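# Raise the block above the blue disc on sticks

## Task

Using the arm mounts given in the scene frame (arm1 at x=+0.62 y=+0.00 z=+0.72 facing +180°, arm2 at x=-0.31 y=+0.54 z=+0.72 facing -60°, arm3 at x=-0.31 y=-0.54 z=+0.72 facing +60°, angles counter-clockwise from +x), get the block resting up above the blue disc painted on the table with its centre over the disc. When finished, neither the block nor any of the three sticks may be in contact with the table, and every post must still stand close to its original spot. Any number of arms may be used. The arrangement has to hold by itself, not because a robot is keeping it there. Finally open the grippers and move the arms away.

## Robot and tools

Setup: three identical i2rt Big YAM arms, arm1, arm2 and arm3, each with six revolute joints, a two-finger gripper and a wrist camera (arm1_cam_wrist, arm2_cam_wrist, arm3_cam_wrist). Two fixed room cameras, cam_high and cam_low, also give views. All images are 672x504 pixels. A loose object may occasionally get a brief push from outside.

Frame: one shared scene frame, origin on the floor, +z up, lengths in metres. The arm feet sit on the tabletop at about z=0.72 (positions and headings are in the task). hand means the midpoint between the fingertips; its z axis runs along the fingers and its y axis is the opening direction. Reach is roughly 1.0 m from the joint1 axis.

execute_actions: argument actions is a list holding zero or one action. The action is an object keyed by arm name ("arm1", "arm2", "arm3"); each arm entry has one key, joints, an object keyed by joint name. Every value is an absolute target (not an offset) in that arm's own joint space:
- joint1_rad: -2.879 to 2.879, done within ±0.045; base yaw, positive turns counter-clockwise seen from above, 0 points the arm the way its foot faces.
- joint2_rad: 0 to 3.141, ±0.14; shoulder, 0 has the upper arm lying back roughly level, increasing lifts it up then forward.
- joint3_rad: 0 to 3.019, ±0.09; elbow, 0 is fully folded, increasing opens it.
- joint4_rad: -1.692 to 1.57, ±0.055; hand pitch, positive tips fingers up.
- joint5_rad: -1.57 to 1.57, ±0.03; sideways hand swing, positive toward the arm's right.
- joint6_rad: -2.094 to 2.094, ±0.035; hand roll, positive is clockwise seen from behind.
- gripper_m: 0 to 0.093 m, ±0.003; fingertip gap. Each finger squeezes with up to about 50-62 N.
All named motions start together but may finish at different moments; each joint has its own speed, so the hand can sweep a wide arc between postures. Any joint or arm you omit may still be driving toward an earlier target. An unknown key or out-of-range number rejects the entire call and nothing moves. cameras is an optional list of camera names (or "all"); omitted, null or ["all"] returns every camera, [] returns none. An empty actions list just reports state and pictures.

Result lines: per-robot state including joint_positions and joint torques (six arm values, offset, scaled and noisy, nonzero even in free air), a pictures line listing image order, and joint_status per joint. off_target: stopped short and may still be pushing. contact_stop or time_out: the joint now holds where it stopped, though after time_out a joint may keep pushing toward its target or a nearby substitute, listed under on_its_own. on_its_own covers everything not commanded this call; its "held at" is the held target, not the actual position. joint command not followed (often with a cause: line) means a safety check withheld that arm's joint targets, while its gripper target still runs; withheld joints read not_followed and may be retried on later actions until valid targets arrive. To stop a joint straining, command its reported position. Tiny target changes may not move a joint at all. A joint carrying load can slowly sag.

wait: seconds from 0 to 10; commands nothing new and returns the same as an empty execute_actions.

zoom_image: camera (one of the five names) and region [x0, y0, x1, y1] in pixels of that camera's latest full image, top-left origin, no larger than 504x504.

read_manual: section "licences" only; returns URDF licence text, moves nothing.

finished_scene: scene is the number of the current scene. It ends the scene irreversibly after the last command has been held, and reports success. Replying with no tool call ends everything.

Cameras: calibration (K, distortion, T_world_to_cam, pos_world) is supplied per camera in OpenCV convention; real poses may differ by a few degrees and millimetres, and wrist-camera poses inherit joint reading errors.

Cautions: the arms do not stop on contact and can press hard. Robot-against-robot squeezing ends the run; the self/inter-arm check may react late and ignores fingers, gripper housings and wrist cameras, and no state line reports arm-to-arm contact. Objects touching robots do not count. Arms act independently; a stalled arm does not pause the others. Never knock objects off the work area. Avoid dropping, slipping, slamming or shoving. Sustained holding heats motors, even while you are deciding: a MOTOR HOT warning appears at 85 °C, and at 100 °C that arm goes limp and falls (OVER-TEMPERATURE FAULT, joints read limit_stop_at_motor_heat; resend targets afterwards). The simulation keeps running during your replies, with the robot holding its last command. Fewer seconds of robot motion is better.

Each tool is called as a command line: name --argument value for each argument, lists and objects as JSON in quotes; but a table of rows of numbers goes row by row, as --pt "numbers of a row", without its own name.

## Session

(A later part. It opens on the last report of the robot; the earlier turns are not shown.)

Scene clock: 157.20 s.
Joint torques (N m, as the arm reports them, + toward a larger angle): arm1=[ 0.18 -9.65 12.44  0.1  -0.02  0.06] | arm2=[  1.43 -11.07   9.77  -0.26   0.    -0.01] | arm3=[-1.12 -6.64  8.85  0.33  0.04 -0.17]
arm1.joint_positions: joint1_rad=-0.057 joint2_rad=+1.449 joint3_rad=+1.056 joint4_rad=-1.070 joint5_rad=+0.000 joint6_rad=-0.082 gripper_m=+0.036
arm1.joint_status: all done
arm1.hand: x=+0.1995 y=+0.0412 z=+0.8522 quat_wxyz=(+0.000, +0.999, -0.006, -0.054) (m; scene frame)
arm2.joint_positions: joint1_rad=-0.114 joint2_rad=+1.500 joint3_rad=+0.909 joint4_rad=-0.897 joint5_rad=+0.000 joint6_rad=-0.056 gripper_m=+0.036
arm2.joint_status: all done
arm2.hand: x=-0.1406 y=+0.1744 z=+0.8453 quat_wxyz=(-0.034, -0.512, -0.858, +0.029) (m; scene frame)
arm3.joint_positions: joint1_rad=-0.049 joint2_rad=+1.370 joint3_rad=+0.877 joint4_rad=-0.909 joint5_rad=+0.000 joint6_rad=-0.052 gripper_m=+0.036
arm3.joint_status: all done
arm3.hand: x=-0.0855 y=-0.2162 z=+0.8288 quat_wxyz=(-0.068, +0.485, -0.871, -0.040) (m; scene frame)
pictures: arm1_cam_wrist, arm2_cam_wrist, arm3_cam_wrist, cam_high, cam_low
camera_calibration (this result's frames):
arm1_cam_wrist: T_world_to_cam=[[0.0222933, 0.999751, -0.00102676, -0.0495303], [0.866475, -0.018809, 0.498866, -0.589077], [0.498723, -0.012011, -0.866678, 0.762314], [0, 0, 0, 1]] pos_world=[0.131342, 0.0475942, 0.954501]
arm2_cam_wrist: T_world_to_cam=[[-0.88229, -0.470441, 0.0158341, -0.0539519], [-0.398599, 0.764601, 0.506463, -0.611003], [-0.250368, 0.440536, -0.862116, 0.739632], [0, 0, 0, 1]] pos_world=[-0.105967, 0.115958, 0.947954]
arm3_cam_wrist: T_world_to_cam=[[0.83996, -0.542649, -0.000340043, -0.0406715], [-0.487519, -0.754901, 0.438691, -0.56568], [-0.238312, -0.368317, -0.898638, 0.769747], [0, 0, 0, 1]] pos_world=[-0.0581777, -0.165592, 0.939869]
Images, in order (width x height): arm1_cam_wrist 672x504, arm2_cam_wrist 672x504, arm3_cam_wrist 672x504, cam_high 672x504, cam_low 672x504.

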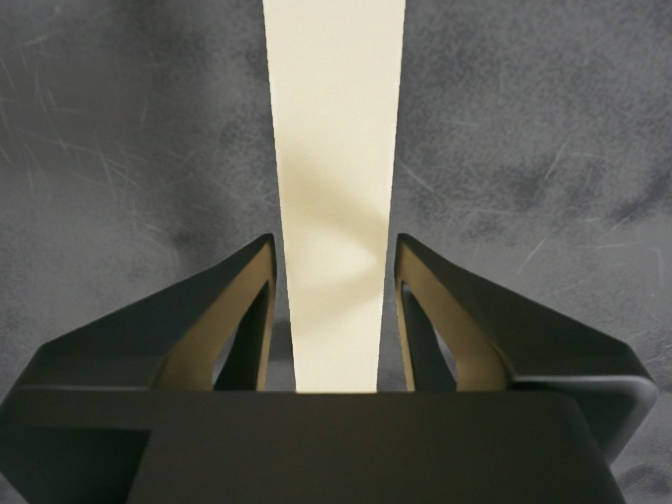

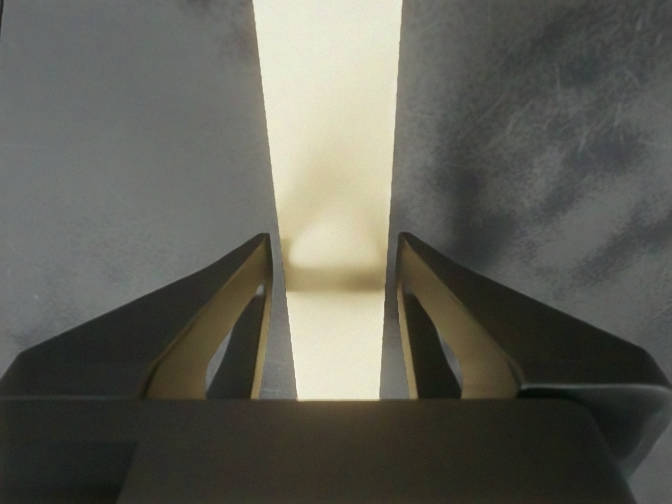

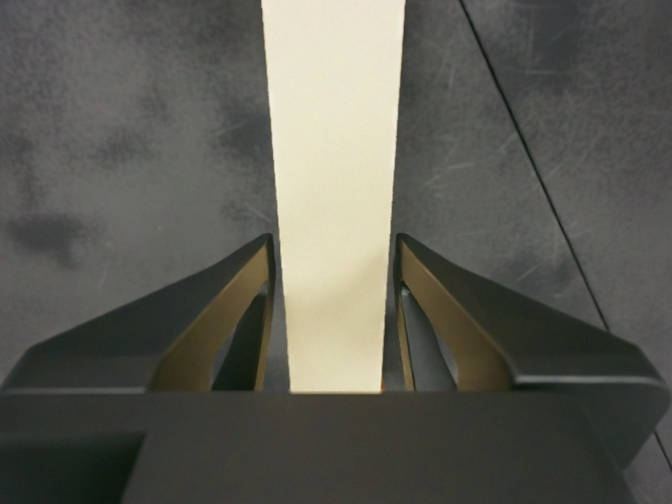

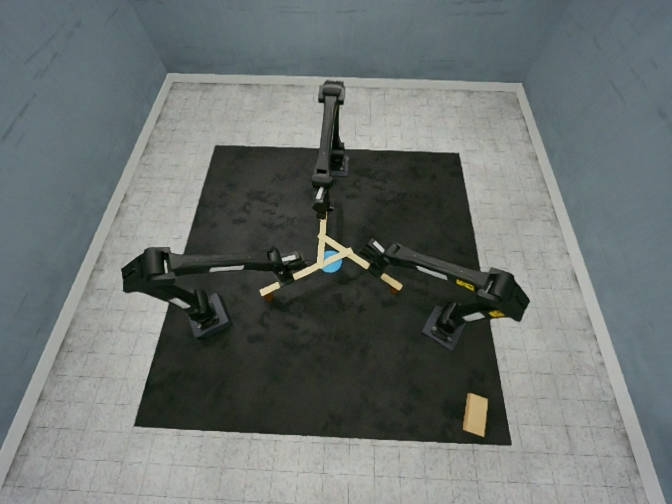

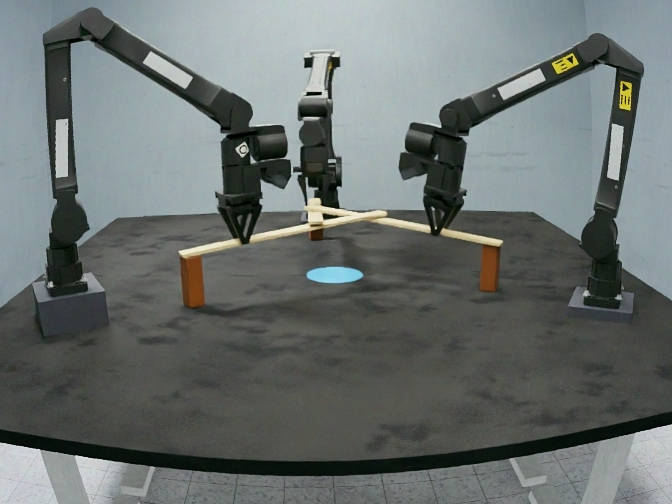

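execute_actions --actions '[{"arm1": {"joints": {"joint2_rad": 1.20, "gripper_m": 0.06}}, "arm2": {"joints": {"joint2_rad": 1.25, "gripper_m": 0.06}}, "arm3": {"joints": {"joint2_rad": 1.10, "gripper_m": 0.09}}}]' --cameras '["cam_high", "cam_low"]'

Scene clock: 160.27 s.
Joint torques (N m, as the arm reports them, + toward a larger angle): arm1=[ 0.18 -7.21 13.84  0.56 -0.02  0.06] | arm2=[ 1.26 -8.54 11.2   0.13 -0.02  0.  ] | arm3=[-1.24 -4.01  9.93  0.85  0.01 -0.15]
arm1.joint_positions: joint1_rad=-0.057 joint2_rad=+1.187 joint3_rad=+1.056 joint4_rad=-1.070 joint5_rad=+0.000 joint6_rad=-0.082 gripper_m=+0.060
arm1.joint_status: all done
arm1.hand: x=+0.2114 y=+0.0410 z=+0.9564 quat_wxyz=(-0.012, +0.983, -0.007, -0.183) (m; scene frame)
arm2.joint_positions: joint1_rad=-0.114 joint2_rad=+1.240 joint3_rad=+0.909 joint4_rad=-0.897 joint5_rad=+0.000 joint6_rad=-0.056 gripper_m=+0.060
arm2.joint_status: all done
arm2.hand: x=-0.1372 y=+0.1693 z=+0.9451 quat_wxyz=(-0.141, -0.505, -0.846, +0.101) (m; scene frame)
arm3.joint_positions: joint1_rad=-0.049 joint2_rad=+1.085 joint3_rad=+0.877 joint4_rad=-0.910 joint5_rad=+0.000 joint6_rad=-0.052 gripper_m=+0.090
arm3.joint_status: all done
arm3.hand: x=-0.0862 y=-0.2193 z=+0.9339 quat_wxyz=(-0.194, +0.474, -0.853, -0.101) (m; scene frame)
pictures: cam_high, cam_low
Images, in order (width x height): cam_high 672x504, cam_low 672x504.

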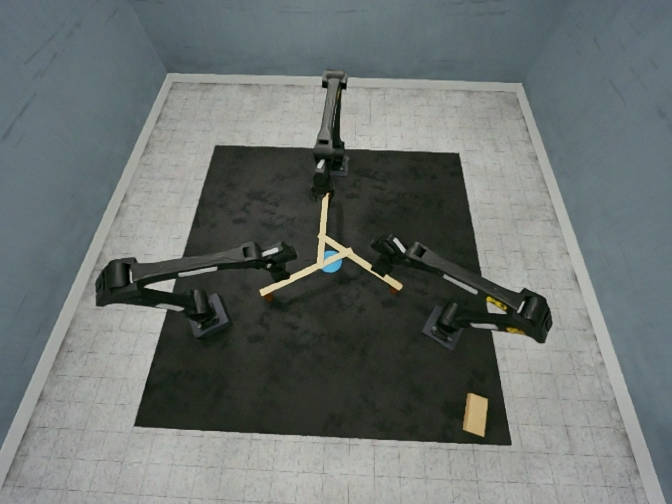

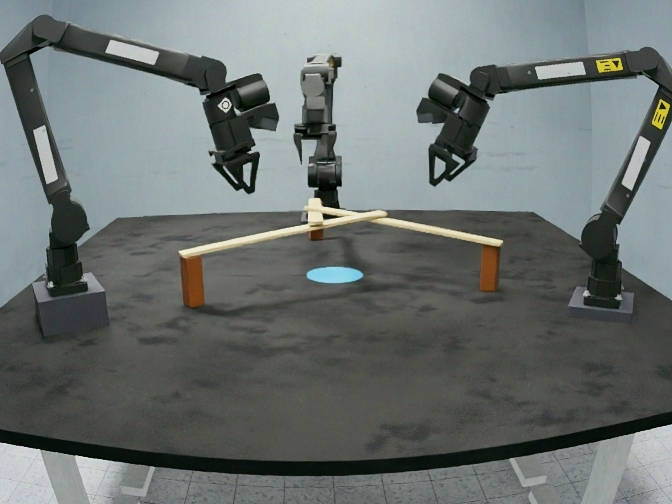

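execute_actions --actions '[{"arm1": {"joints": {"joint1_rad": 0.8, "joint2_rad": 1.0}}, "arm2": {"joints": {"joint1_rad": 0.8, "joint2_rad": 1.05}}, "arm3": {"joints": {"joint1_rad": 2.361, "joint2_rad": 1.457, "joint3_rad": 0.802, "joint4_rad": -0.945, "joint6_rad": 0.512}}}]' --cameras '["arm3_cam_wrist", "cam_high", "cam_low"]'

Scene clock: 163.13 s.
Joint torques (N m, as the arm reports them, + toward a larger angle): arm1=[ 0.89 -4.9  14.29  0.88 -0.02  0.07] | arm2=[ 1.81 -7.34 12.08  0.53 -0.04 -0.01] | arm3=[-0.67 -8.67  6.   -0.04  0.06  0.16]
arm1.joint_positions: joint1_rad=+0.793 joint2_rad=+0.991 joint3_rad=+1.056 joint4_rad=-1.070 joint5_rad=+0.000 joint6_rad=-0.082 gripper_m=+0.060
arm1.joint_status: all done
arm1.hand: x=+0.3403 y=-0.2606 z=+1.0328 quat_wxyz=(+0.096, +0.877, +0.390, -0.265) (m; scene frame)
arm2.joint_positions: joint1_rad=+0.799 joint2_rad=+1.044 joint3_rad=+0.909 joint4_rad=-0.897 joint5_rad=+0.000 joint6_rad=-0.056 gripper_m=+0.060
arm2.joint_status: all done
arm2.hand: x=+0.0767 y=+0.4521 z=+1.0156 quat_wxyz=(-0.261, -0.078, -0.961, +0.041) (m; scene frame)
arm3.joint_positions: joint1_rad=+2.364 joint2_rad=+1.467 joint3_rad=+0.802 joint4_rad=-0.937 joint5_rad=+0.000 joint6_rad=+0.497 gripper_m=+0.090
arm3.joint_status: all done
arm3.hand: x=-0.6433 y=-0.6163 z=+0.7797 quat_wxyz=(-0.003, +0.991, -0.131, +0.007) (m; scene frame)
pictures: arm3_cam_wrist, cam_high, cam_low
camera_calibration (this result's frames):
arm3_cam_wrist: T_world_to_cam=[[0.276076, 0.961032, 0.0141543, 0.763474], [0.777824, -0.232049, 0.584074, -0.0952527], [0.564598, -0.150239, -0.811577, 1.02839], [0, 0, 0, 1]] pos_world=[-0.717313, -0.601321, 0.879444]
Images, in order (width x height): arm3_cam_wrist 672x504, cam_high 672x504, cam_low 672x504.

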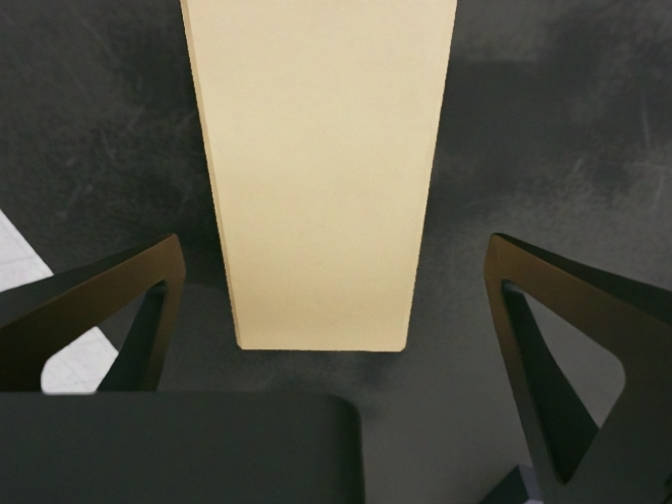

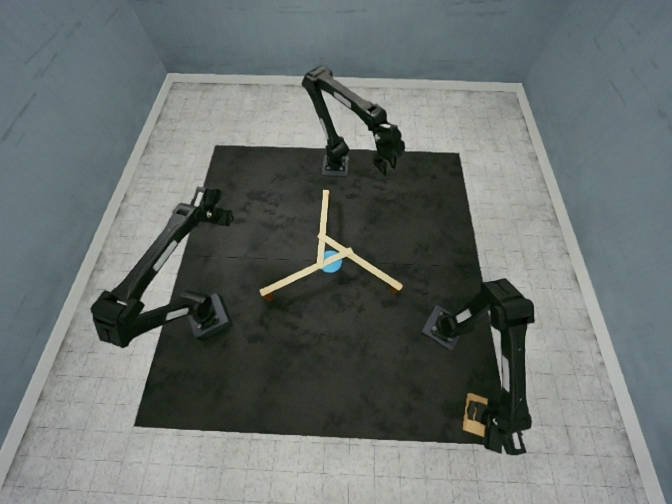

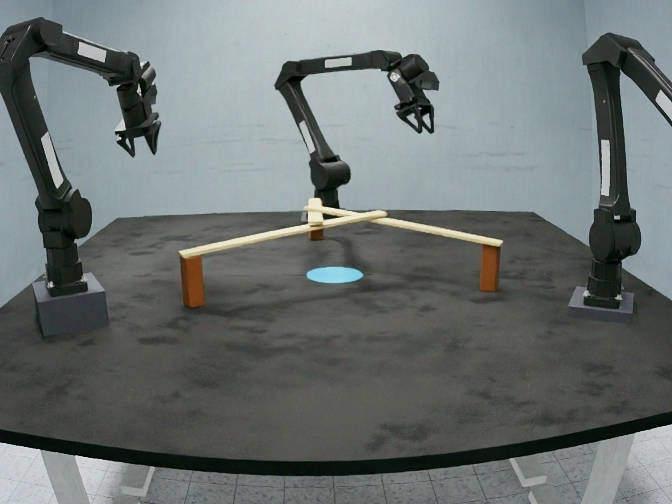

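execute_actions --actions '[{"arm3": {"joints": {"joint1_rad": 2.375, "joint2_rad": 1.490, "joint3_rad": 0.760, "joint4_rad": -0.822}}}]' --cameras '["arm3_cam_wrist", "cam_high"]'

Scene clock: 165.50 s.
Joint torques (N m, as the arm reports them, + toward a larger angle): arm1=[ 0.86 -4.87 14.28  0.9  -0.02  0.07] | arm2=[ 1.72 -7.36 12.06  0.44 -0.03  0.04] | arm3=[ 0.35 -6.64  6.08  0.87  0.09  0.13]
arm1.joint_positions: joint1_rad=+0.793 joint2_rad=+0.991 joint3_rad=+1.056 joint4_rad=-1.070 joint5_rad=+0.000 joint6_rad=-0.082 gripper_m=+0.060
arm1.joint_status: not commanded
arm1.hand: x=+0.3403 y=-0.2606 z=+1.0328 quat_wxyz=(+0.096, +0.877, +0.390, -0.265) (m; scene frame)
arm2.joint_positions: joint1_rad=+0.799 joint2_rad=+1.044 joint3_rad=+0.909 joint4_rad=-0.897 joint5_rad=+0.000 joint6_rad=-0.056 gripper_m=+0.060
arm2.joint_status: not commanded
arm2.hand: x=+0.0767 y=+0.4521 z=+1.0156 quat_wxyz=(-0.261, -0.078, -0.961, +0.041) (m; scene frame)
arm3.joint_positions: joint1_rad=+2.366 joint2_rad=+1.475 joint3_rad=+0.758 joint4_rad=-0.833 joint5_rad=+0.000 joint6_rad=+0.498 gripper_m=+0.090
arm3.joint_status: all done
arm3.hand: x=-0.6462 y=-0.6175 z=+0.7638 quat_wxyz=(+0.006, +0.991, -0.130, -0.017) (m; scene frame)
pictures: arm3_cam_wrist, cam_high
camera_calibration (this result's frames):
arm3_cam_wrist: T_world_to_cam=[[0.274999, 0.961384, -0.0108213, 0.784235], [0.806024, -0.224394, 0.547698, -0.0333158], [0.52412, -0.159339, -0.836606, 1.00426], [0, 0, 0, 1]] pos_world=[-0.715163, -0.601409, 0.866903]
Images, in order (width x height): arm3_cam_wrist 672x504, cam_high 672x504.

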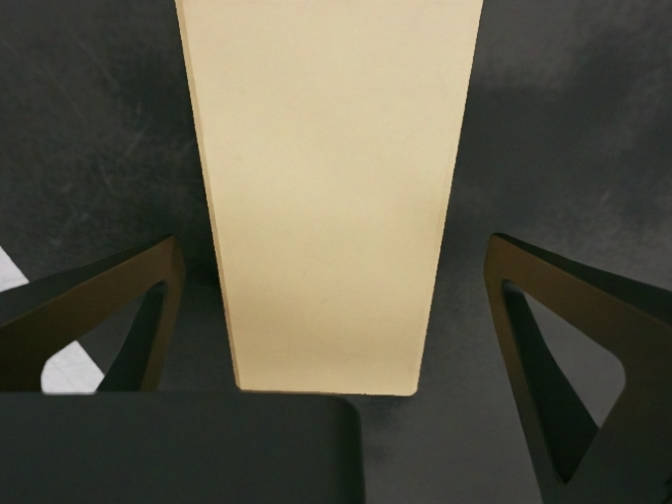

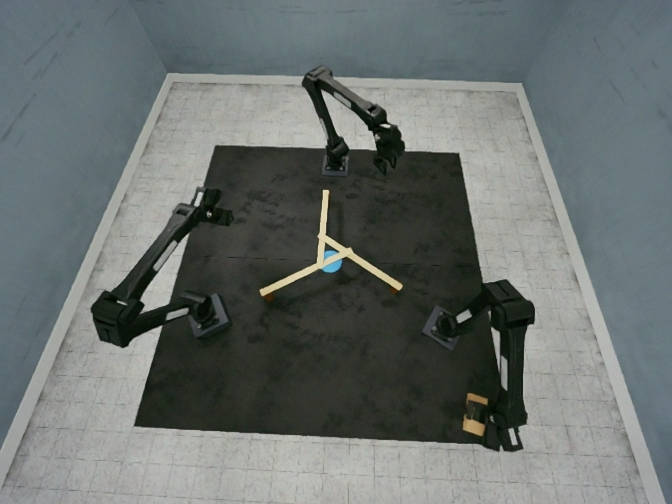

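execute_actions --actions '[{"arm3": {"joints": {"joint2_rad": 1.553, "joint4_rad": -0.767}}}]' --cameras '["arm3_cam_wrist", "cam_high"]'

Scene clock: 166.53 s.
Joint torques (N m, as the arm reports them, + toward a larger angle): arm1=[ 0.82 -4.93 14.28  0.87 -0.02  0.06] | arm2=[ 1.86 -7.08 12.15  0.42 -0.03  0.02] | arm3=[ 0.28 -7.56  5.69  0.84  0.08  0.15]
arm1.joint_positions: joint1_rad=+0.793 joint2_rad=+0.991 joint3_rad=+1.056 joint4_rad=-1.070 joint5_rad=+0.000 joint6_rad=-0.082 gripper_m=+0.060
arm1.joint_status: not commanded
arm1.hand: x=+0.3403 y=-0.2606 z=+1.0328 quat_wxyz=(+0.096, +0.877, +0.390, -0.265) (m; scene frame)
arm2.joint_positions: joint1_rad=+0.799 joint2_rad=+1.044 joint3_rad=+0.909 joint4_rad=-0.897 joint5_rad=+0.000 joint6_rad=-0.056 gripper_m=+0.060
arm2.joint_status: not commanded
arm2.hand: x=+0.0767 y=+0.4521 z=+1.0156 quat_wxyz=(-0.261, -0.078, -0.961, +0.041) (m; scene frame)
arm3.joint_positions: joint1_rad=+2.366 joint2_rad=+1.547 joint3_rad=+0.758 joint4_rad=-0.778 joint5_rad=+0.000 joint6_rad=+0.498 gripper_m=+0.090
arm3.joint_status: all done
arm3.hand: x=-0.6510 y=-0.6187 z=+0.7408 quat_wxyz=(+0.003, +0.991, -0.130, -0.009) (m; scene frame)
pictures: arm3_cam_wrist, cam_high
camera_calibration (this result's frames):
arm3_cam_wrist: T_world_to_cam=[[0.275127, 0.961404, -0.00273804, 0.780507], [0.79719, -0.22654, 0.559614, -0.0329579], [0.537395, -0.156148, -0.828749, 0.992101], [0, 0, 0, 1]] pos_world=[-0.721615, -0.602935, 0.842783]
Images, in order (width x height): arm3_cam_wrist 672x504, cam_high 672x504.

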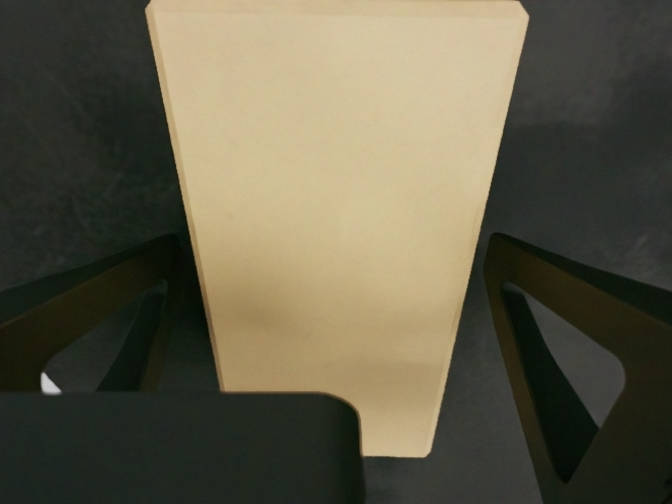

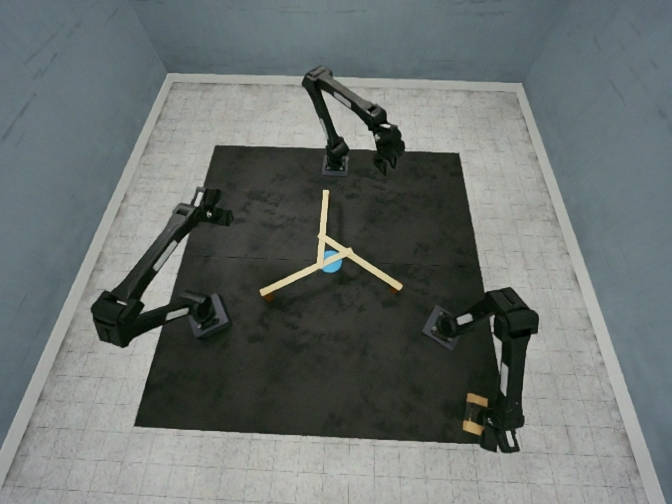

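execute_actions --actions '[{"arm3": {"joints": {"gripper_m": 0.06}}}]' --cameras '["arm3_cam_wrist"]'

Scene clock: 167.77 s.
Joint torques (N m, as the arm reports them, + toward a larger angle): arm1=[ 0.88 -4.89 14.26  0.86 -0.02  0.07] | arm2=[ 1.89 -7.1  12.07  0.63 -0.04  0.05] | arm3=[-0.11 -8.13  5.69  0.76  0.1   0.14]
arm1.joint_positions: joint1_rad=+0.793 joint2_rad=+0.991 joint3_rad=+1.056 joint4_rad=-1.070 joint5_rad=+0.000 joint6_rad=-0.082 gripper_m=+0.060
arm1.joint_status: not commanded
arm1.hand: x=+0.3403 y=-0.2606 z=+1.0328 quat_wxyz=(+0.096, +0.877, +0.390, -0.265) (m; scene frame)
arm2.joint_positions: joint1_rad=+0.799 joint2_rad=+1.044 joint3_rad=+0.909 joint4_rad=-0.897 joint5_rad=+0.000 joint6_rad=-0.056 gripper_m=+0.060
arm2.joint_status: not commanded
arm2.hand: x=+0.0767 y=+0.4521 z=+1.0156 quat_wxyz=(-0.261, -0.078, -0.961, +0.041) (m; scene frame)
arm3.joint_positions: joint1_rad=+2.366 joint2_rad=+1.547 joint3_rad=+0.758 joint4_rad=-0.777 joint5_rad=+0.000 joint6_rad=+0.499 gripper_m=+0.070
arm3.joint_status: gripper_m off_target (ended at +0.070, target +0.060)
arm3.hand: x=-0.6512 y=-0.6191 z=+0.7408 quat_wxyz=(+0.003, +0.991, -0.130, -0.010) (m; scene frame)
pictures: arm3_cam_wrist
camera_calibration (this result's frames):
arm3_cam_wrist: T_world_to_cam=[[0.275115, 0.961405, -0.00363692, 0.781594], [0.797764, -0.226173, 0.558944, -0.0317966], [0.536549, -0.156675, -0.829197, 0.991604], [0, 0, 0, 1]] pos_world=[-0.721706, -0.60326, 0.84285]
Images, in order (width x height): arm3_cam_wrist 672x504.

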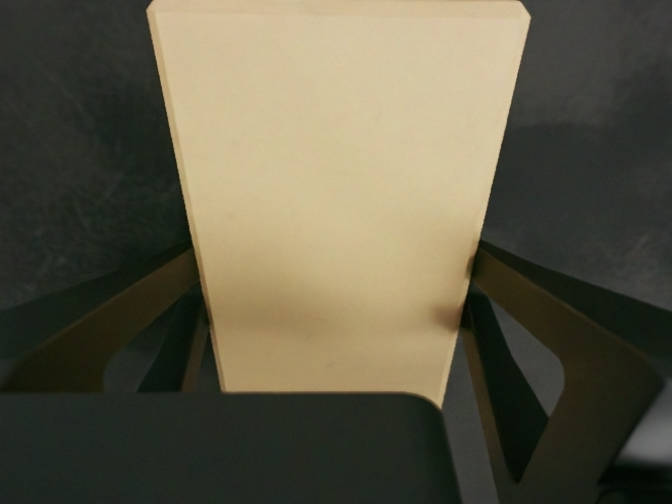

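execute_actions --actions '[{"arm3": {"joints": {"joint1_rad": 1.35, "joint2_rad": 1.25, "joint3_rad": 1.35, "joint4_rad": -1.60}}}]' --cameras '["cam_high", "cam_low"]'

Scene clock: 173.03 s.
Joint torques (N m, as the arm reports them, + toward a larger angle): arm1=[ 0.83 -4.87 14.27  0.89 -0.02  0.07] | arm2=[ 1.76 -6.49 12.26  0.56 -0.02  0.  ] | arm3=[-0.51 -6.72 11.33  0.09 -0.07  0.12]
arm1.joint_positions: joint1_rad=+0.793 joint2_rad=+0.991 joint3_rad=+1.056 joint4_rad=-1.070 joint5_rad=+0.000 joint6_rad=-0.082 gripper_m=+0.060
arm1.joint_status: not commanded
arm1.hand: x=+0.3403 y=-0.2606 z=+1.0328 quat_wxyz=(+0.096, +0.877, +0.390, -0.265) (m; scene frame)
arm2.joint_positions: joint1_rad=+0.799 joint2_rad=+1.044 joint3_rad=+0.909 joint4_rad=-0.897 joint5_rad=+0.000 joint6_rad=-0.056 gripper_m=+0.060
arm2.joint_status: not commanded
arm2.hand: x=+0.0767 y=+0.4521 z=+1.0156 quat_wxyz=(-0.261, -0.078, -0.961, +0.041) (m; scene frame)
arm3.joint_positions: joint1_rad=+1.349 joint2_rad=+1.248 joint3_rad=+1.302 joint4_rad=-1.593 joint5_rad=+0.003 joint6_rad=+0.499 gripper_m=+0.070
arm3.joint_status: all done
arm3.hand: x=-0.5574 y=-0.2855 z=+1.0306 quat_wxyz=(+0.002, +0.802, -0.597, -0.021) (m; scene frame)
pictures: cam_high, cam_low
Images, in order (width x height): cam_high 672x504, cam_low 672x504.

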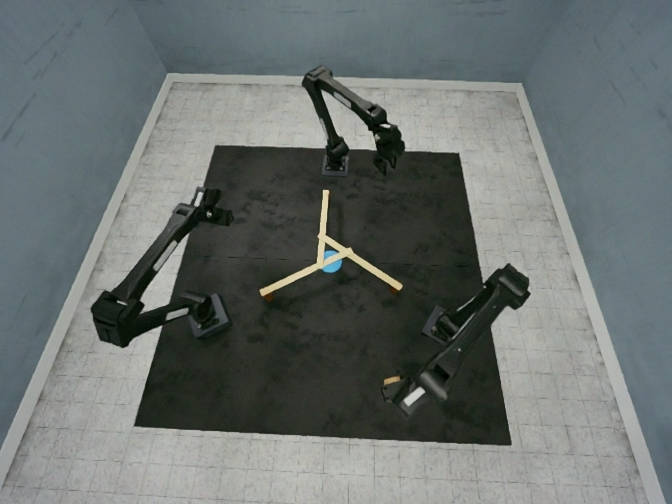

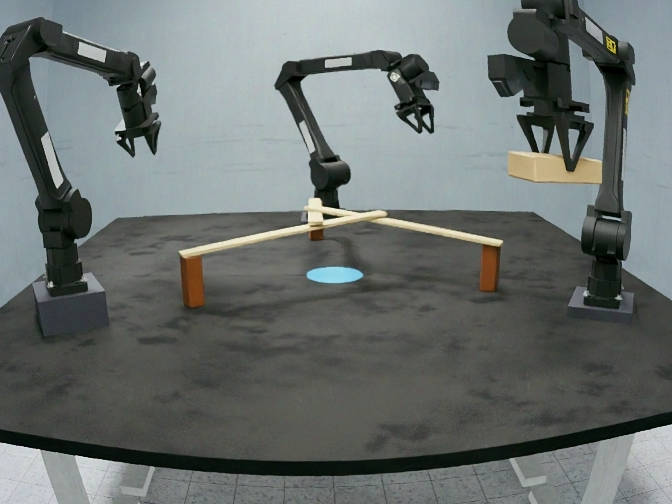

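execute_actions --actions '[{"arm3": {"joints": {"joint1_rad": 0.045, "joint2_rad": 1.96, "joint3_rad": 2.053, "joint4_rad": -1.553, "joint6_rad": 0.552}}}]' --cameras '["arm3_cam_wrist", "cam_high", "cam_low"]'

Scene clock: 175.50 s.
Joint torques (N m, as the arm reports them, + toward a larger angle): arm1=[ 0.82 -4.9  14.29  0.9  -0.02  0.07] | arm2=[ 2.21 -6.86 12.01  0.5  -0.06  0.01] | arm3=[ -0.65 -22.57  12.73  -0.11   0.02   0.13]
arm1.joint_positions: joint1_rad=+0.793 joint2_rad=+0.991 joint3_rad=+1.056 joint4_rad=-1.070 joint5_rad=+0.000 joint6_rad=-0.082 gripper_m=+0.060
arm1.joint_status: not commanded
arm1.hand: x=+0.3403 y=-0.2606 z=+1.0328 quat_wxyz=(+0.096, +0.877, +0.390, -0.265) (m; scene frame)
arm2.joint_positions: joint1_rad=+0.799 joint2_rad=+1.044 joint3_rad=+0.909 joint4_rad=-0.897 joint5_rad=+0.000 joint6_rad=-0.056 gripper_m=+0.060
arm2.joint_status: not commanded
arm2.hand: x=+0.0767 y=+0.4521 z=+1.0156 quat_wxyz=(-0.261, -0.078, -0.961, +0.041) (m; scene frame)
arm3.joint_positions: joint1_rad=+0.051 joint2_rad=+2.020 joint3_rad=+1.984 joint4_rad=-1.544 joint5_rad=+0.001 joint6_rad=+0.540 gripper_m=+0.070
arm3.joint_status: all done
arm3.hand: x=-0.0022 y=+0.0113 z=+0.9175 quat_wxyz=(+0.011, +0.259, -0.966, +0.003) (m; scene frame)
pictures: arm3_cam_wrist, cam_high, cam_low
camera_calibration (this result's frames):
arm3_cam_wrist: T_world_to_cam=[[0.484972, -0.874509, 0.0060183, 0.0100157], [-0.706131, -0.387517, 0.592629, -0.538155], [-0.515927, -0.291658, -0.805453, 0.866124], [0, 0, 0, 1]] pos_world=[0.0619915, 0.0528267, 1.01649]
Images, in order (width x height): arm3_cam_wrist 672x504, cam_high 672x504, cam_low 672x504.

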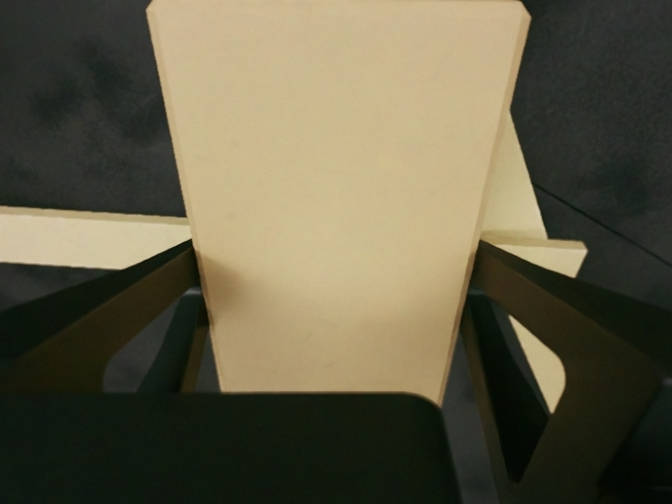

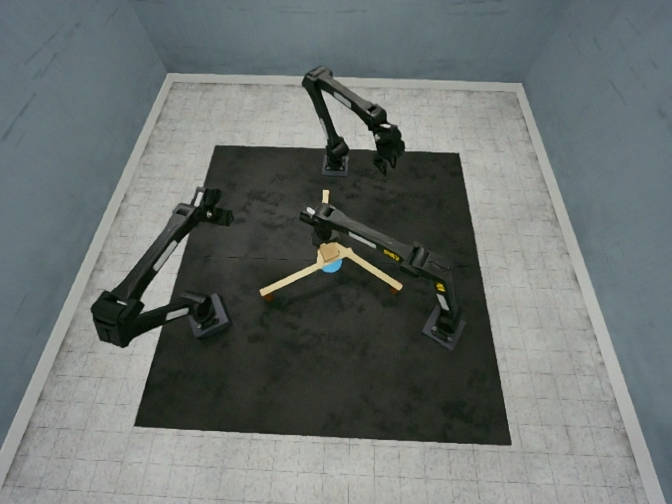

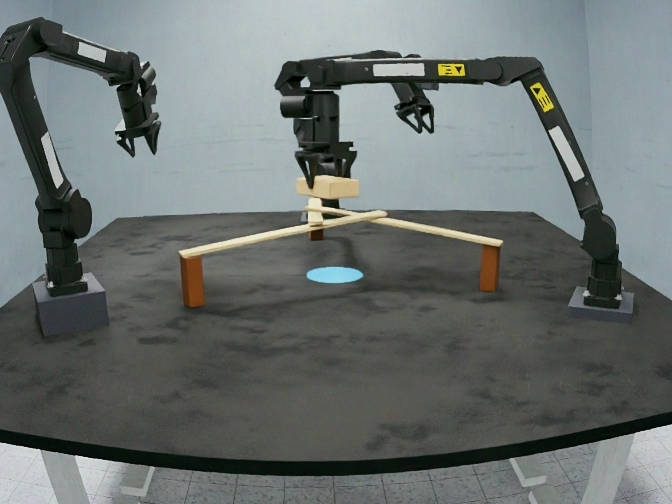

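zoom_image --camera "cam_low" --region '[270, 140, 410, 300]'

zoom_image --camera "cam_high" --region '[280, 180, 380, 290]'

Region (270, 140, 410, 300) of cam_low's 672x504 image, scaled by 3.150, with more detail than that image has; it fills the left 441 columns of this view, and the rest is white.

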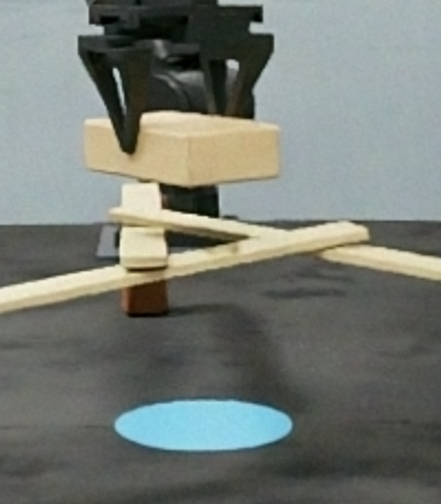

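Region (280, 180, 380, 290) of cam_high's 672x504 image, scaled by 4.582, with more detail than that image has; it fills the left 458 columns of this view, and the rest is white.

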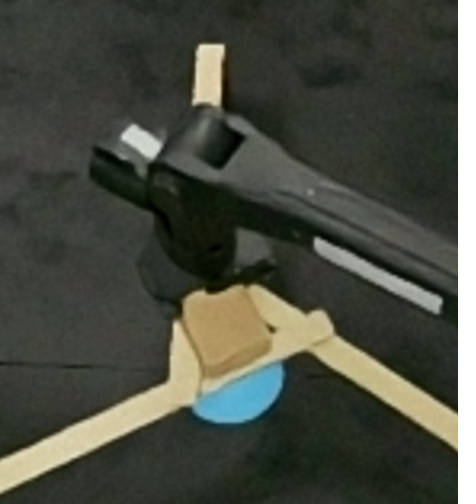

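execute_actions --actions '[{"arm3": {"joints": {"joint1_rad": 0.019, "joint2_rad": 1.88, "joint3_rad": 1.915, "joint4_rad": -1.478, "joint6_rad": 0.586}}}]' --cameras '["arm3_cam_wrist", "cam_high", "cam_low"]'

Scene clock: 180.10 s.
Joint torques (N m, as the arm reports them, + toward a larger angle): arm1=[ 0.9  -4.89 14.26  0.88 -0.02  0.07] | arm2=[ 1.8  -7.17 12.18  0.34 -0.06  0.02] | arm3=[ -0.3  -20.68   8.33   0.85   0.02   0.13]
arm1.joint_positions: joint1_rad=+0.793 joint2_rad=+0.991 joint3_rad=+1.056 joint4_rad=-1.070 joint5_rad=+0.000 joint6_rad=-0.082 gripper_m=+0.060
arm1.joint_status: not commanded
arm1.hand: x=+0.3403 y=-0.2606 z=+1.0328 quat_wxyz=(+0.096, +0.877, +0.390, -0.265) (m; scene frame)
arm2.joint_positions: joint1_rad=+0.799 joint2_rad=+1.044 joint3_rad=+0.909 joint4_rad=-0.897 joint5_rad=+0.000 joint6_rad=-0.056 gripper_m=+0.060
arm2.joint_status: not commanded
arm2.hand: x=+0.0767 y=+0.4521 z=+1.0156 quat_wxyz=(-0.261, -0.078, -0.961, +0.041) (m; scene frame)
arm3.joint_positions: joint1_rad=+0.018 joint2_rad=+1.929 joint3_rad=+1.907 joint4_rad=-1.489 joint5_rad=+0.001 joint6_rad=+0.571 gripper_m=+0.070
arm3.joint_status: all done
arm3.hand: x=+0.0096 y=-0.0096 z=+0.9425 quat_wxyz=(-0.013, +0.227, -0.973, -0.022) (m; scene frame)
pictures: arm3_cam_wrist, cam_high, cam_low
camera_calibration (this result's frames):
arm3_cam_wrist: T_world_to_cam=[[0.427631, -0.903425, -0.0309022, 0.0209515], [-0.750126, -0.373729, 0.545562, -0.507789], [-0.504423, -0.210119, -0.837501, 0.917156], [0, 0, 0, 1]] pos_world=[0.0727696, 0.0218641, 1.0458]
Images, in order (width x height): arm3_cam_wrist 672x504, cam_high 672x504, cam_low 672x504.

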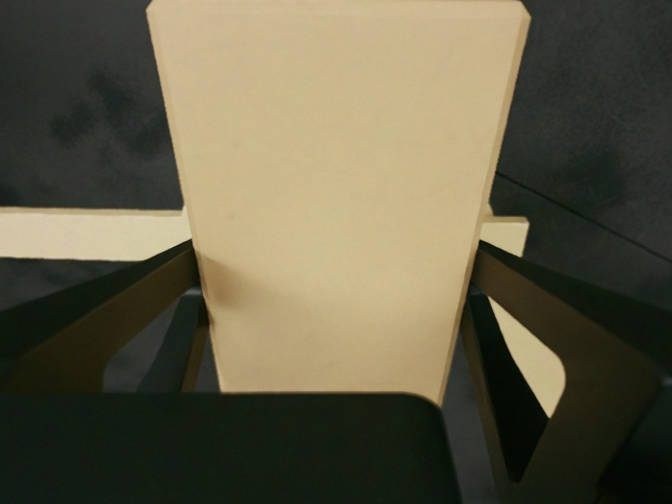

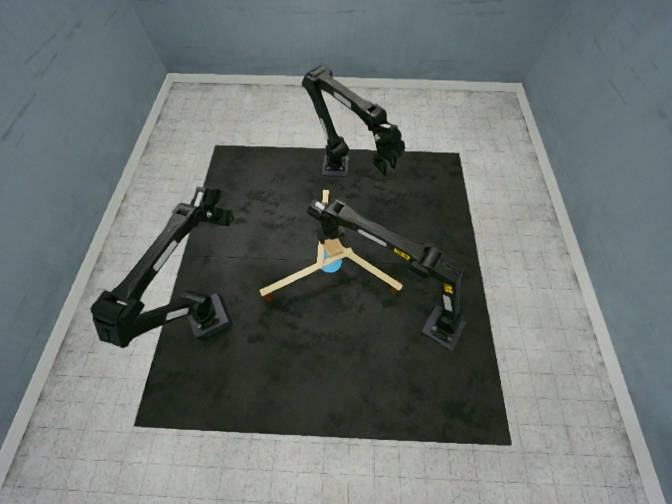

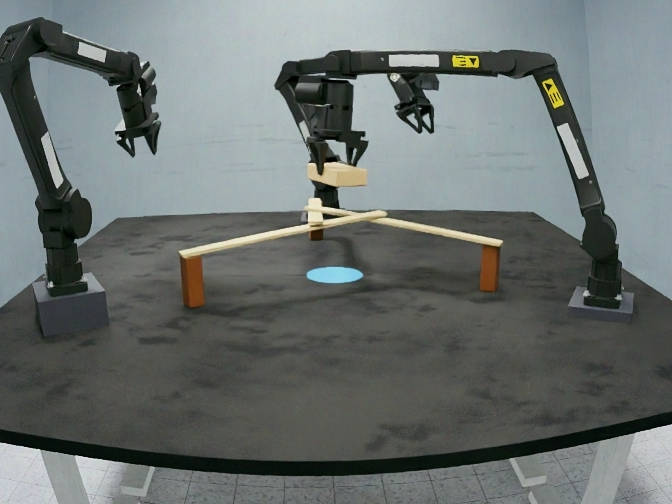

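execute_actions --actions '[{"arm3": {"joints": {"joint1_rad": 0.033, "joint2_rad": 1.922, "joint3_rad": 1.826, "joint4_rad": -1.382}}}]' --cameras '["arm3_cam_wrist", "cam_high", "cam_low"]'

Scene clock: 182.20 s.
Joint torques (N m, as the arm reports them, + toward a larger angle): arm1=[ 0.87 -4.89 14.28  0.88 -0.02  0.06] | arm2=[ 1.41 -7.16 12.09  0.45  0.    0.02] | arm3=[  0.23 -17.69   8.77   0.89   0.02   0.13]
arm1.joint_positions: joint1_rad=+0.793 joint2_rad=+0.991 joint3_rad=+1.056 joint4_rad=-1.070 joint5_rad=+0.000 joint6_rad=-0.082 gripper_m=+0.060
arm1.joint_status: not commanded
arm1.hand: x=+0.3403 y=-0.2606 z=+1.0328 quat_wxyz=(+0.096, +0.877, +0.390, -0.265) (m; scene frame)
arm2.joint_positions: joint1_rad=+0.799 joint2_rad=+1.044 joint3_rad=+0.909 joint4_rad=-0.897 joint5_rad=+0.000 joint6_rad=-0.056 gripper_m=+0.060
arm2.joint_status: not commanded
arm2.hand: x=+0.0767 y=+0.4521 z=+1.0156 quat_wxyz=(-0.261, -0.078, -0.961, +0.041) (m; scene frame)
arm3.joint_positions: joint1_rad=+0.025 joint2_rad=+1.934 joint3_rad=+1.811 joint4_rad=-1.394 joint5_rad=+0.001 joint6_rad=+0.571 gripper_m=+0.070
arm3.joint_status: all done
arm3.hand: x=+0.0044 y=-0.0096 z=+0.9027 quat_wxyz=(-0.011, +0.231, -0.973, -0.020) (m; scene frame)
pictures: arm3_cam_wrist, cam_high, cam_low
camera_calibration (this result's frames):
arm3_cam_wrist: T_world_to_cam=[[0.433458, -0.900744, -0.0278258, 0.0191244], [-0.746058, -0.375997, 0.549567, -0.493705], [-0.505482, -0.217455, -0.834986, 0.878854], [0, 0, 0, 1]] pos_world=[0.0676224, 0.0227055, 1.00569]
Images, in order (width x height): arm3_cam_wrist 672x504, cam_high 672x504, cam_low 672x504.

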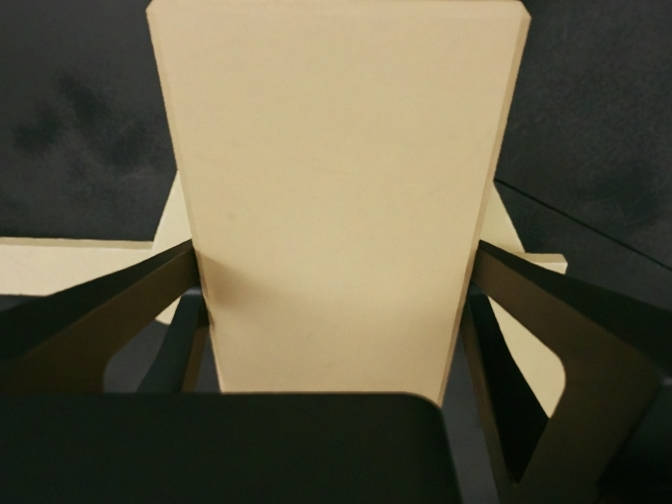

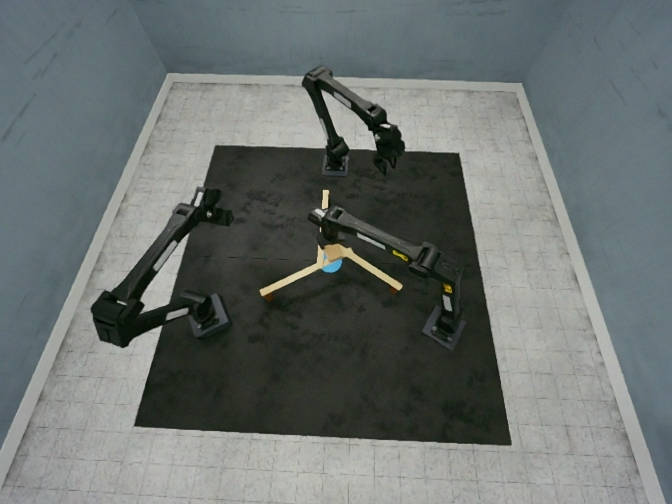

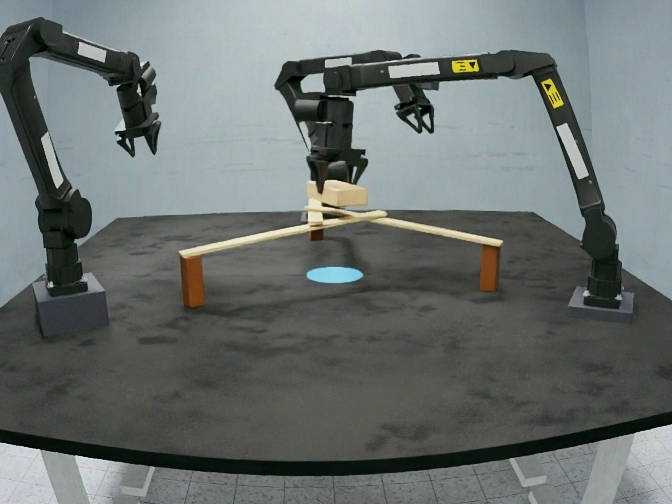

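execute_actions --actions '[{"arm3": {"joints": {"joint2_rad": 1.946, "joint4_rad": -1.371}}}]' --cameras '["arm3_cam_wrist", "cam_high", "cam_low"]'

Scene clock: 183.90 s.
Joint torques (N m, as the arm reports them, + toward a larger angle): arm1=[ 0.86 -4.94 14.28  0.89 -0.02  0.06] | arm2=[ 1.93 -6.85 12.09  0.45 -0.05  0.01] | arm3=[  0.45 -16.84   8.68   0.87   0.04   0.13]
arm1.joint_positions: joint1_rad=+0.793 joint2_rad=+0.991 joint3_rad=+1.056 joint4_rad=-1.070 joint5_rad=+0.000 joint6_rad=-0.082 gripper_m=+0.060
arm1.joint_status: not commanded
arm1.hand: x=+0.3403 y=-0.2606 z=+1.0328 quat_wxyz=(+0.096, +0.877, +0.390, -0.265) (m; scene frame)
arm2.joint_positions: joint1_rad=+0.799 joint2_rad=+1.044 joint3_rad=+0.909 joint4_rad=-0.897 joint5_rad=+0.000 joint6_rad=-0.056 gripper_m=+0.060
arm2.joint_status: not commanded
arm2.hand: x=+0.0767 y=+0.4521 z=+1.0156 quat_wxyz=(-0.261, -0.078, -0.961, +0.041) (m; scene frame)
arm3.joint_positions: joint1_rad=+0.025 joint2_rad=+1.944 joint3_rad=+1.811 joint4_rad=-1.383 joint5_rad=+0.001 joint6_rad=+0.571 gripper_m=+0.070
arm3.joint_status: all done
arm3.hand: x=+0.0058 y=-0.0071 z=+0.8974 quat_wxyz=(-0.011, +0.231, -0.973, -0.020) (m; scene frame)
pictures: arm3_cam_wrist, cam_high, cam_low
camera_calibration (this result's frames):
arm3_cam_wrist: T_world_to_cam=[[0.433463, -0.900715, -0.0286729, 0.0213933], [-0.746491, -0.376704, 0.548494, -0.48783], [-0.504838, -0.216348, -0.835663, 0.876294], [0, 0, 0, 1]] pos_world=[0.0689529, 0.025086, 1.00047]
Images, in order (width x height): arm3_cam_wrist 672x504, cam_high 672x504, cam_low 672x504.

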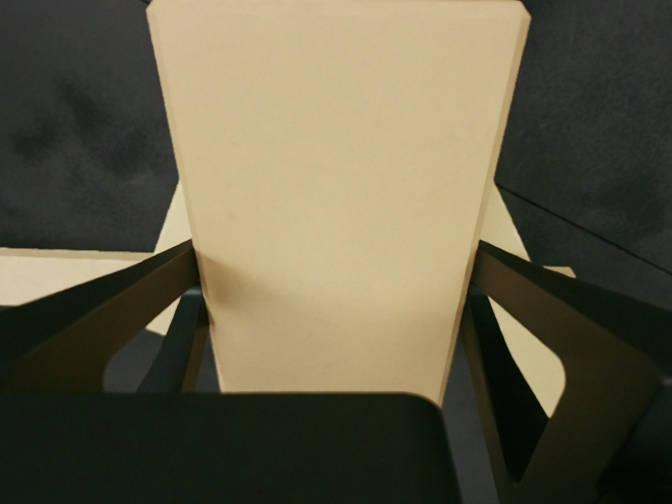

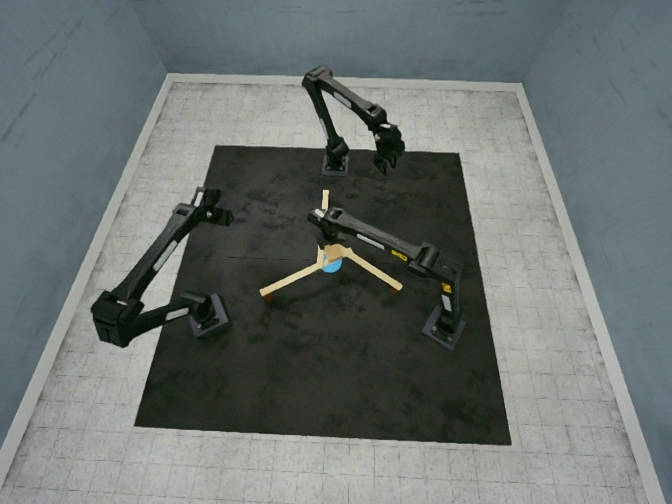

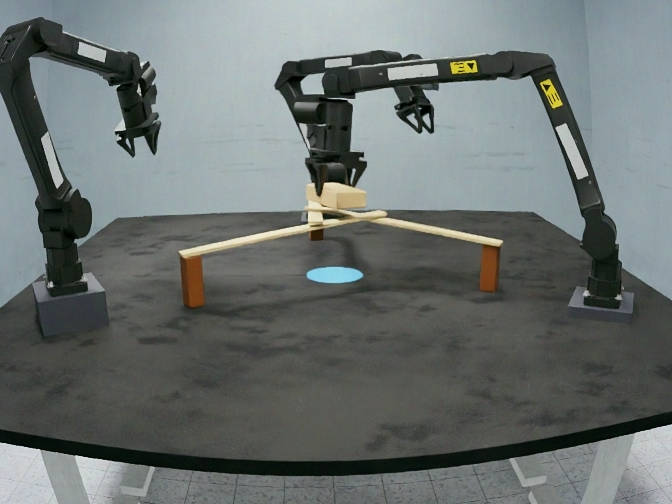

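execute_actions --actions '[{"arm3": {"joints": {"joint2_rad": 1.972, "joint4_rad": -1.360}}}]' --cameras '["arm3_cam_wrist", "cam_high", "cam_low"]'

Scene clock: 184.90 s.
Joint torques (N m, as the arm reports them, + toward a larger angle): arm1=[ 0.89 -4.9  14.27  0.89 -0.03  0.06] | arm2=[ 1.9  -7.34 12.03  0.46 -0.07  0.  ] | arm3=[  0.47 -17.77   8.62   0.85   0.04   0.15]
arm1.joint_positions: joint1_rad=+0.793 joint2_rad=+0.991 joint3_rad=+1.056 joint4_rad=-1.070 joint5_rad=+0.000 joint6_rad=-0.082 gripper_m=+0.060
arm1.joint_status: not commanded
arm1.hand: x=+0.3403 y=-0.2606 z=+1.0328 quat_wxyz=(+0.096, +0.877, +0.390, -0.265) (m; scene frame)
arm2.joint_positions: joint1_rad=+0.799 joint2_rad=+1.044 joint3_rad=+0.909 joint4_rad=-0.897 joint5_rad=+0.000 joint6_rad=-0.056 gripper_m=+0.060
arm2.joint_status: not commanded
arm2.hand: x=+0.0767 y=+0.4521 z=+1.0156 quat_wxyz=(-0.261, -0.078, -0.961, +0.041) (m; scene frame)
arm3.joint_positions: joint1_rad=+0.025 joint2_rad=+1.976 joint3_rad=+1.811 joint4_rad=-1.372 joint5_rad=+0.001 joint6_rad=+0.571 gripper_m=+0.070
arm3.joint_status: all done
arm3.hand: x=+0.0073 y=-0.0041 z=+0.8780 quat_wxyz=(-0.004, +0.231, -0.973, -0.012) (m; scene frame)
pictures: arm3_cam_wrist, cam_high, cam_low
camera_calibration (this result's frames):
arm3_cam_wrist: T_world_to_cam=[[0.433454, -0.901019, -0.0168097, 0.0124732], [-0.740354, -0.366674, 0.563405, -0.488024], [-0.513803, -0.231765, -0.82601, 0.852982], [0, 0, 0, 1]] pos_world=[0.0715468, 0.0299843, 0.979737]
Images, in order (width x height): arm3_cam_wrist 672x504, cam_high 672x504, cam_low 672x504.

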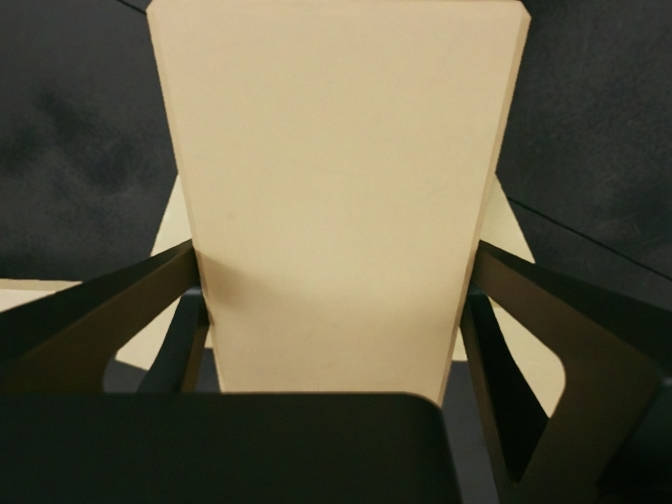

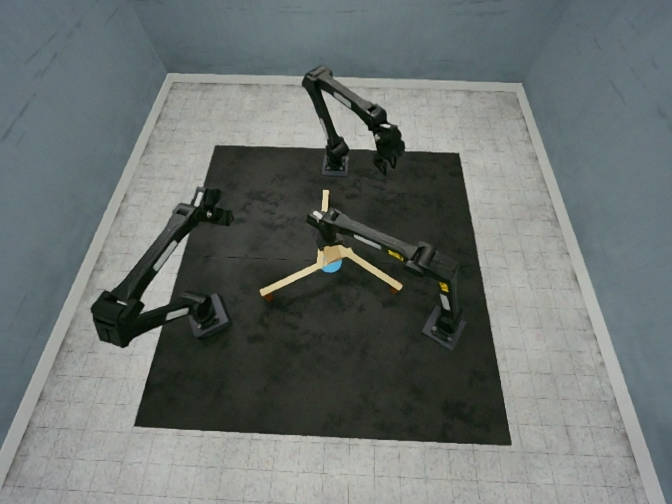

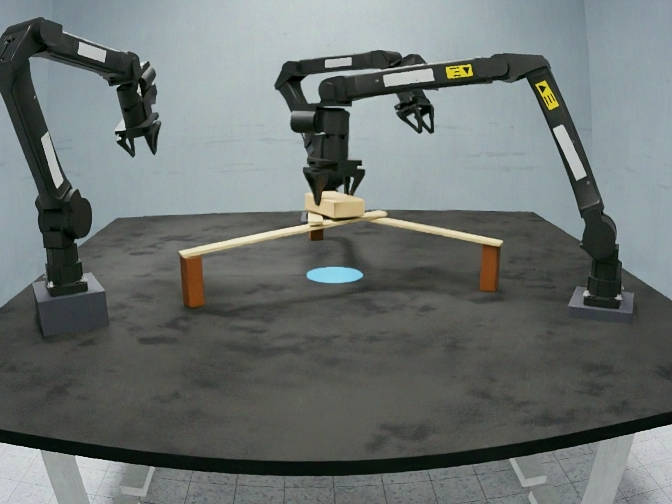

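zoom_image --camera "cam_low" --region '[285, 170, 405, 250]'

zoom_image --camera "cam_high" --region '[295, 215, 365, 280]'

Region (285, 170, 405, 250) of cam_low's 672x504 image, scaled by 4.200, with more detail than that image has.

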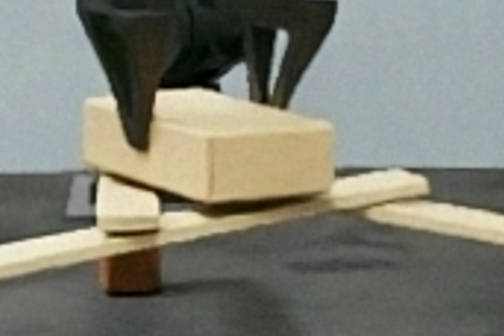

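Region (295, 215, 365, 280) of cam_high's 672x504 image, scaled by 7.200, with more detail than that image has; it fills the top 468 rows of this view, and the rest is white.

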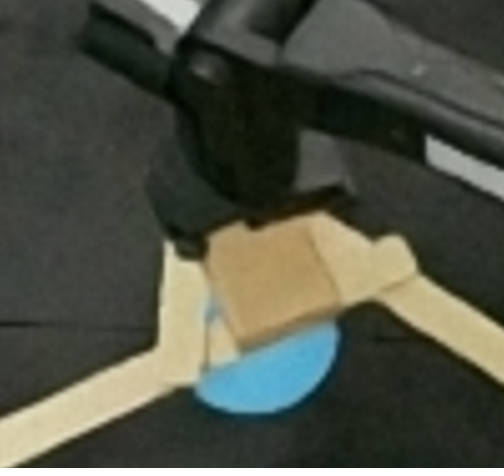

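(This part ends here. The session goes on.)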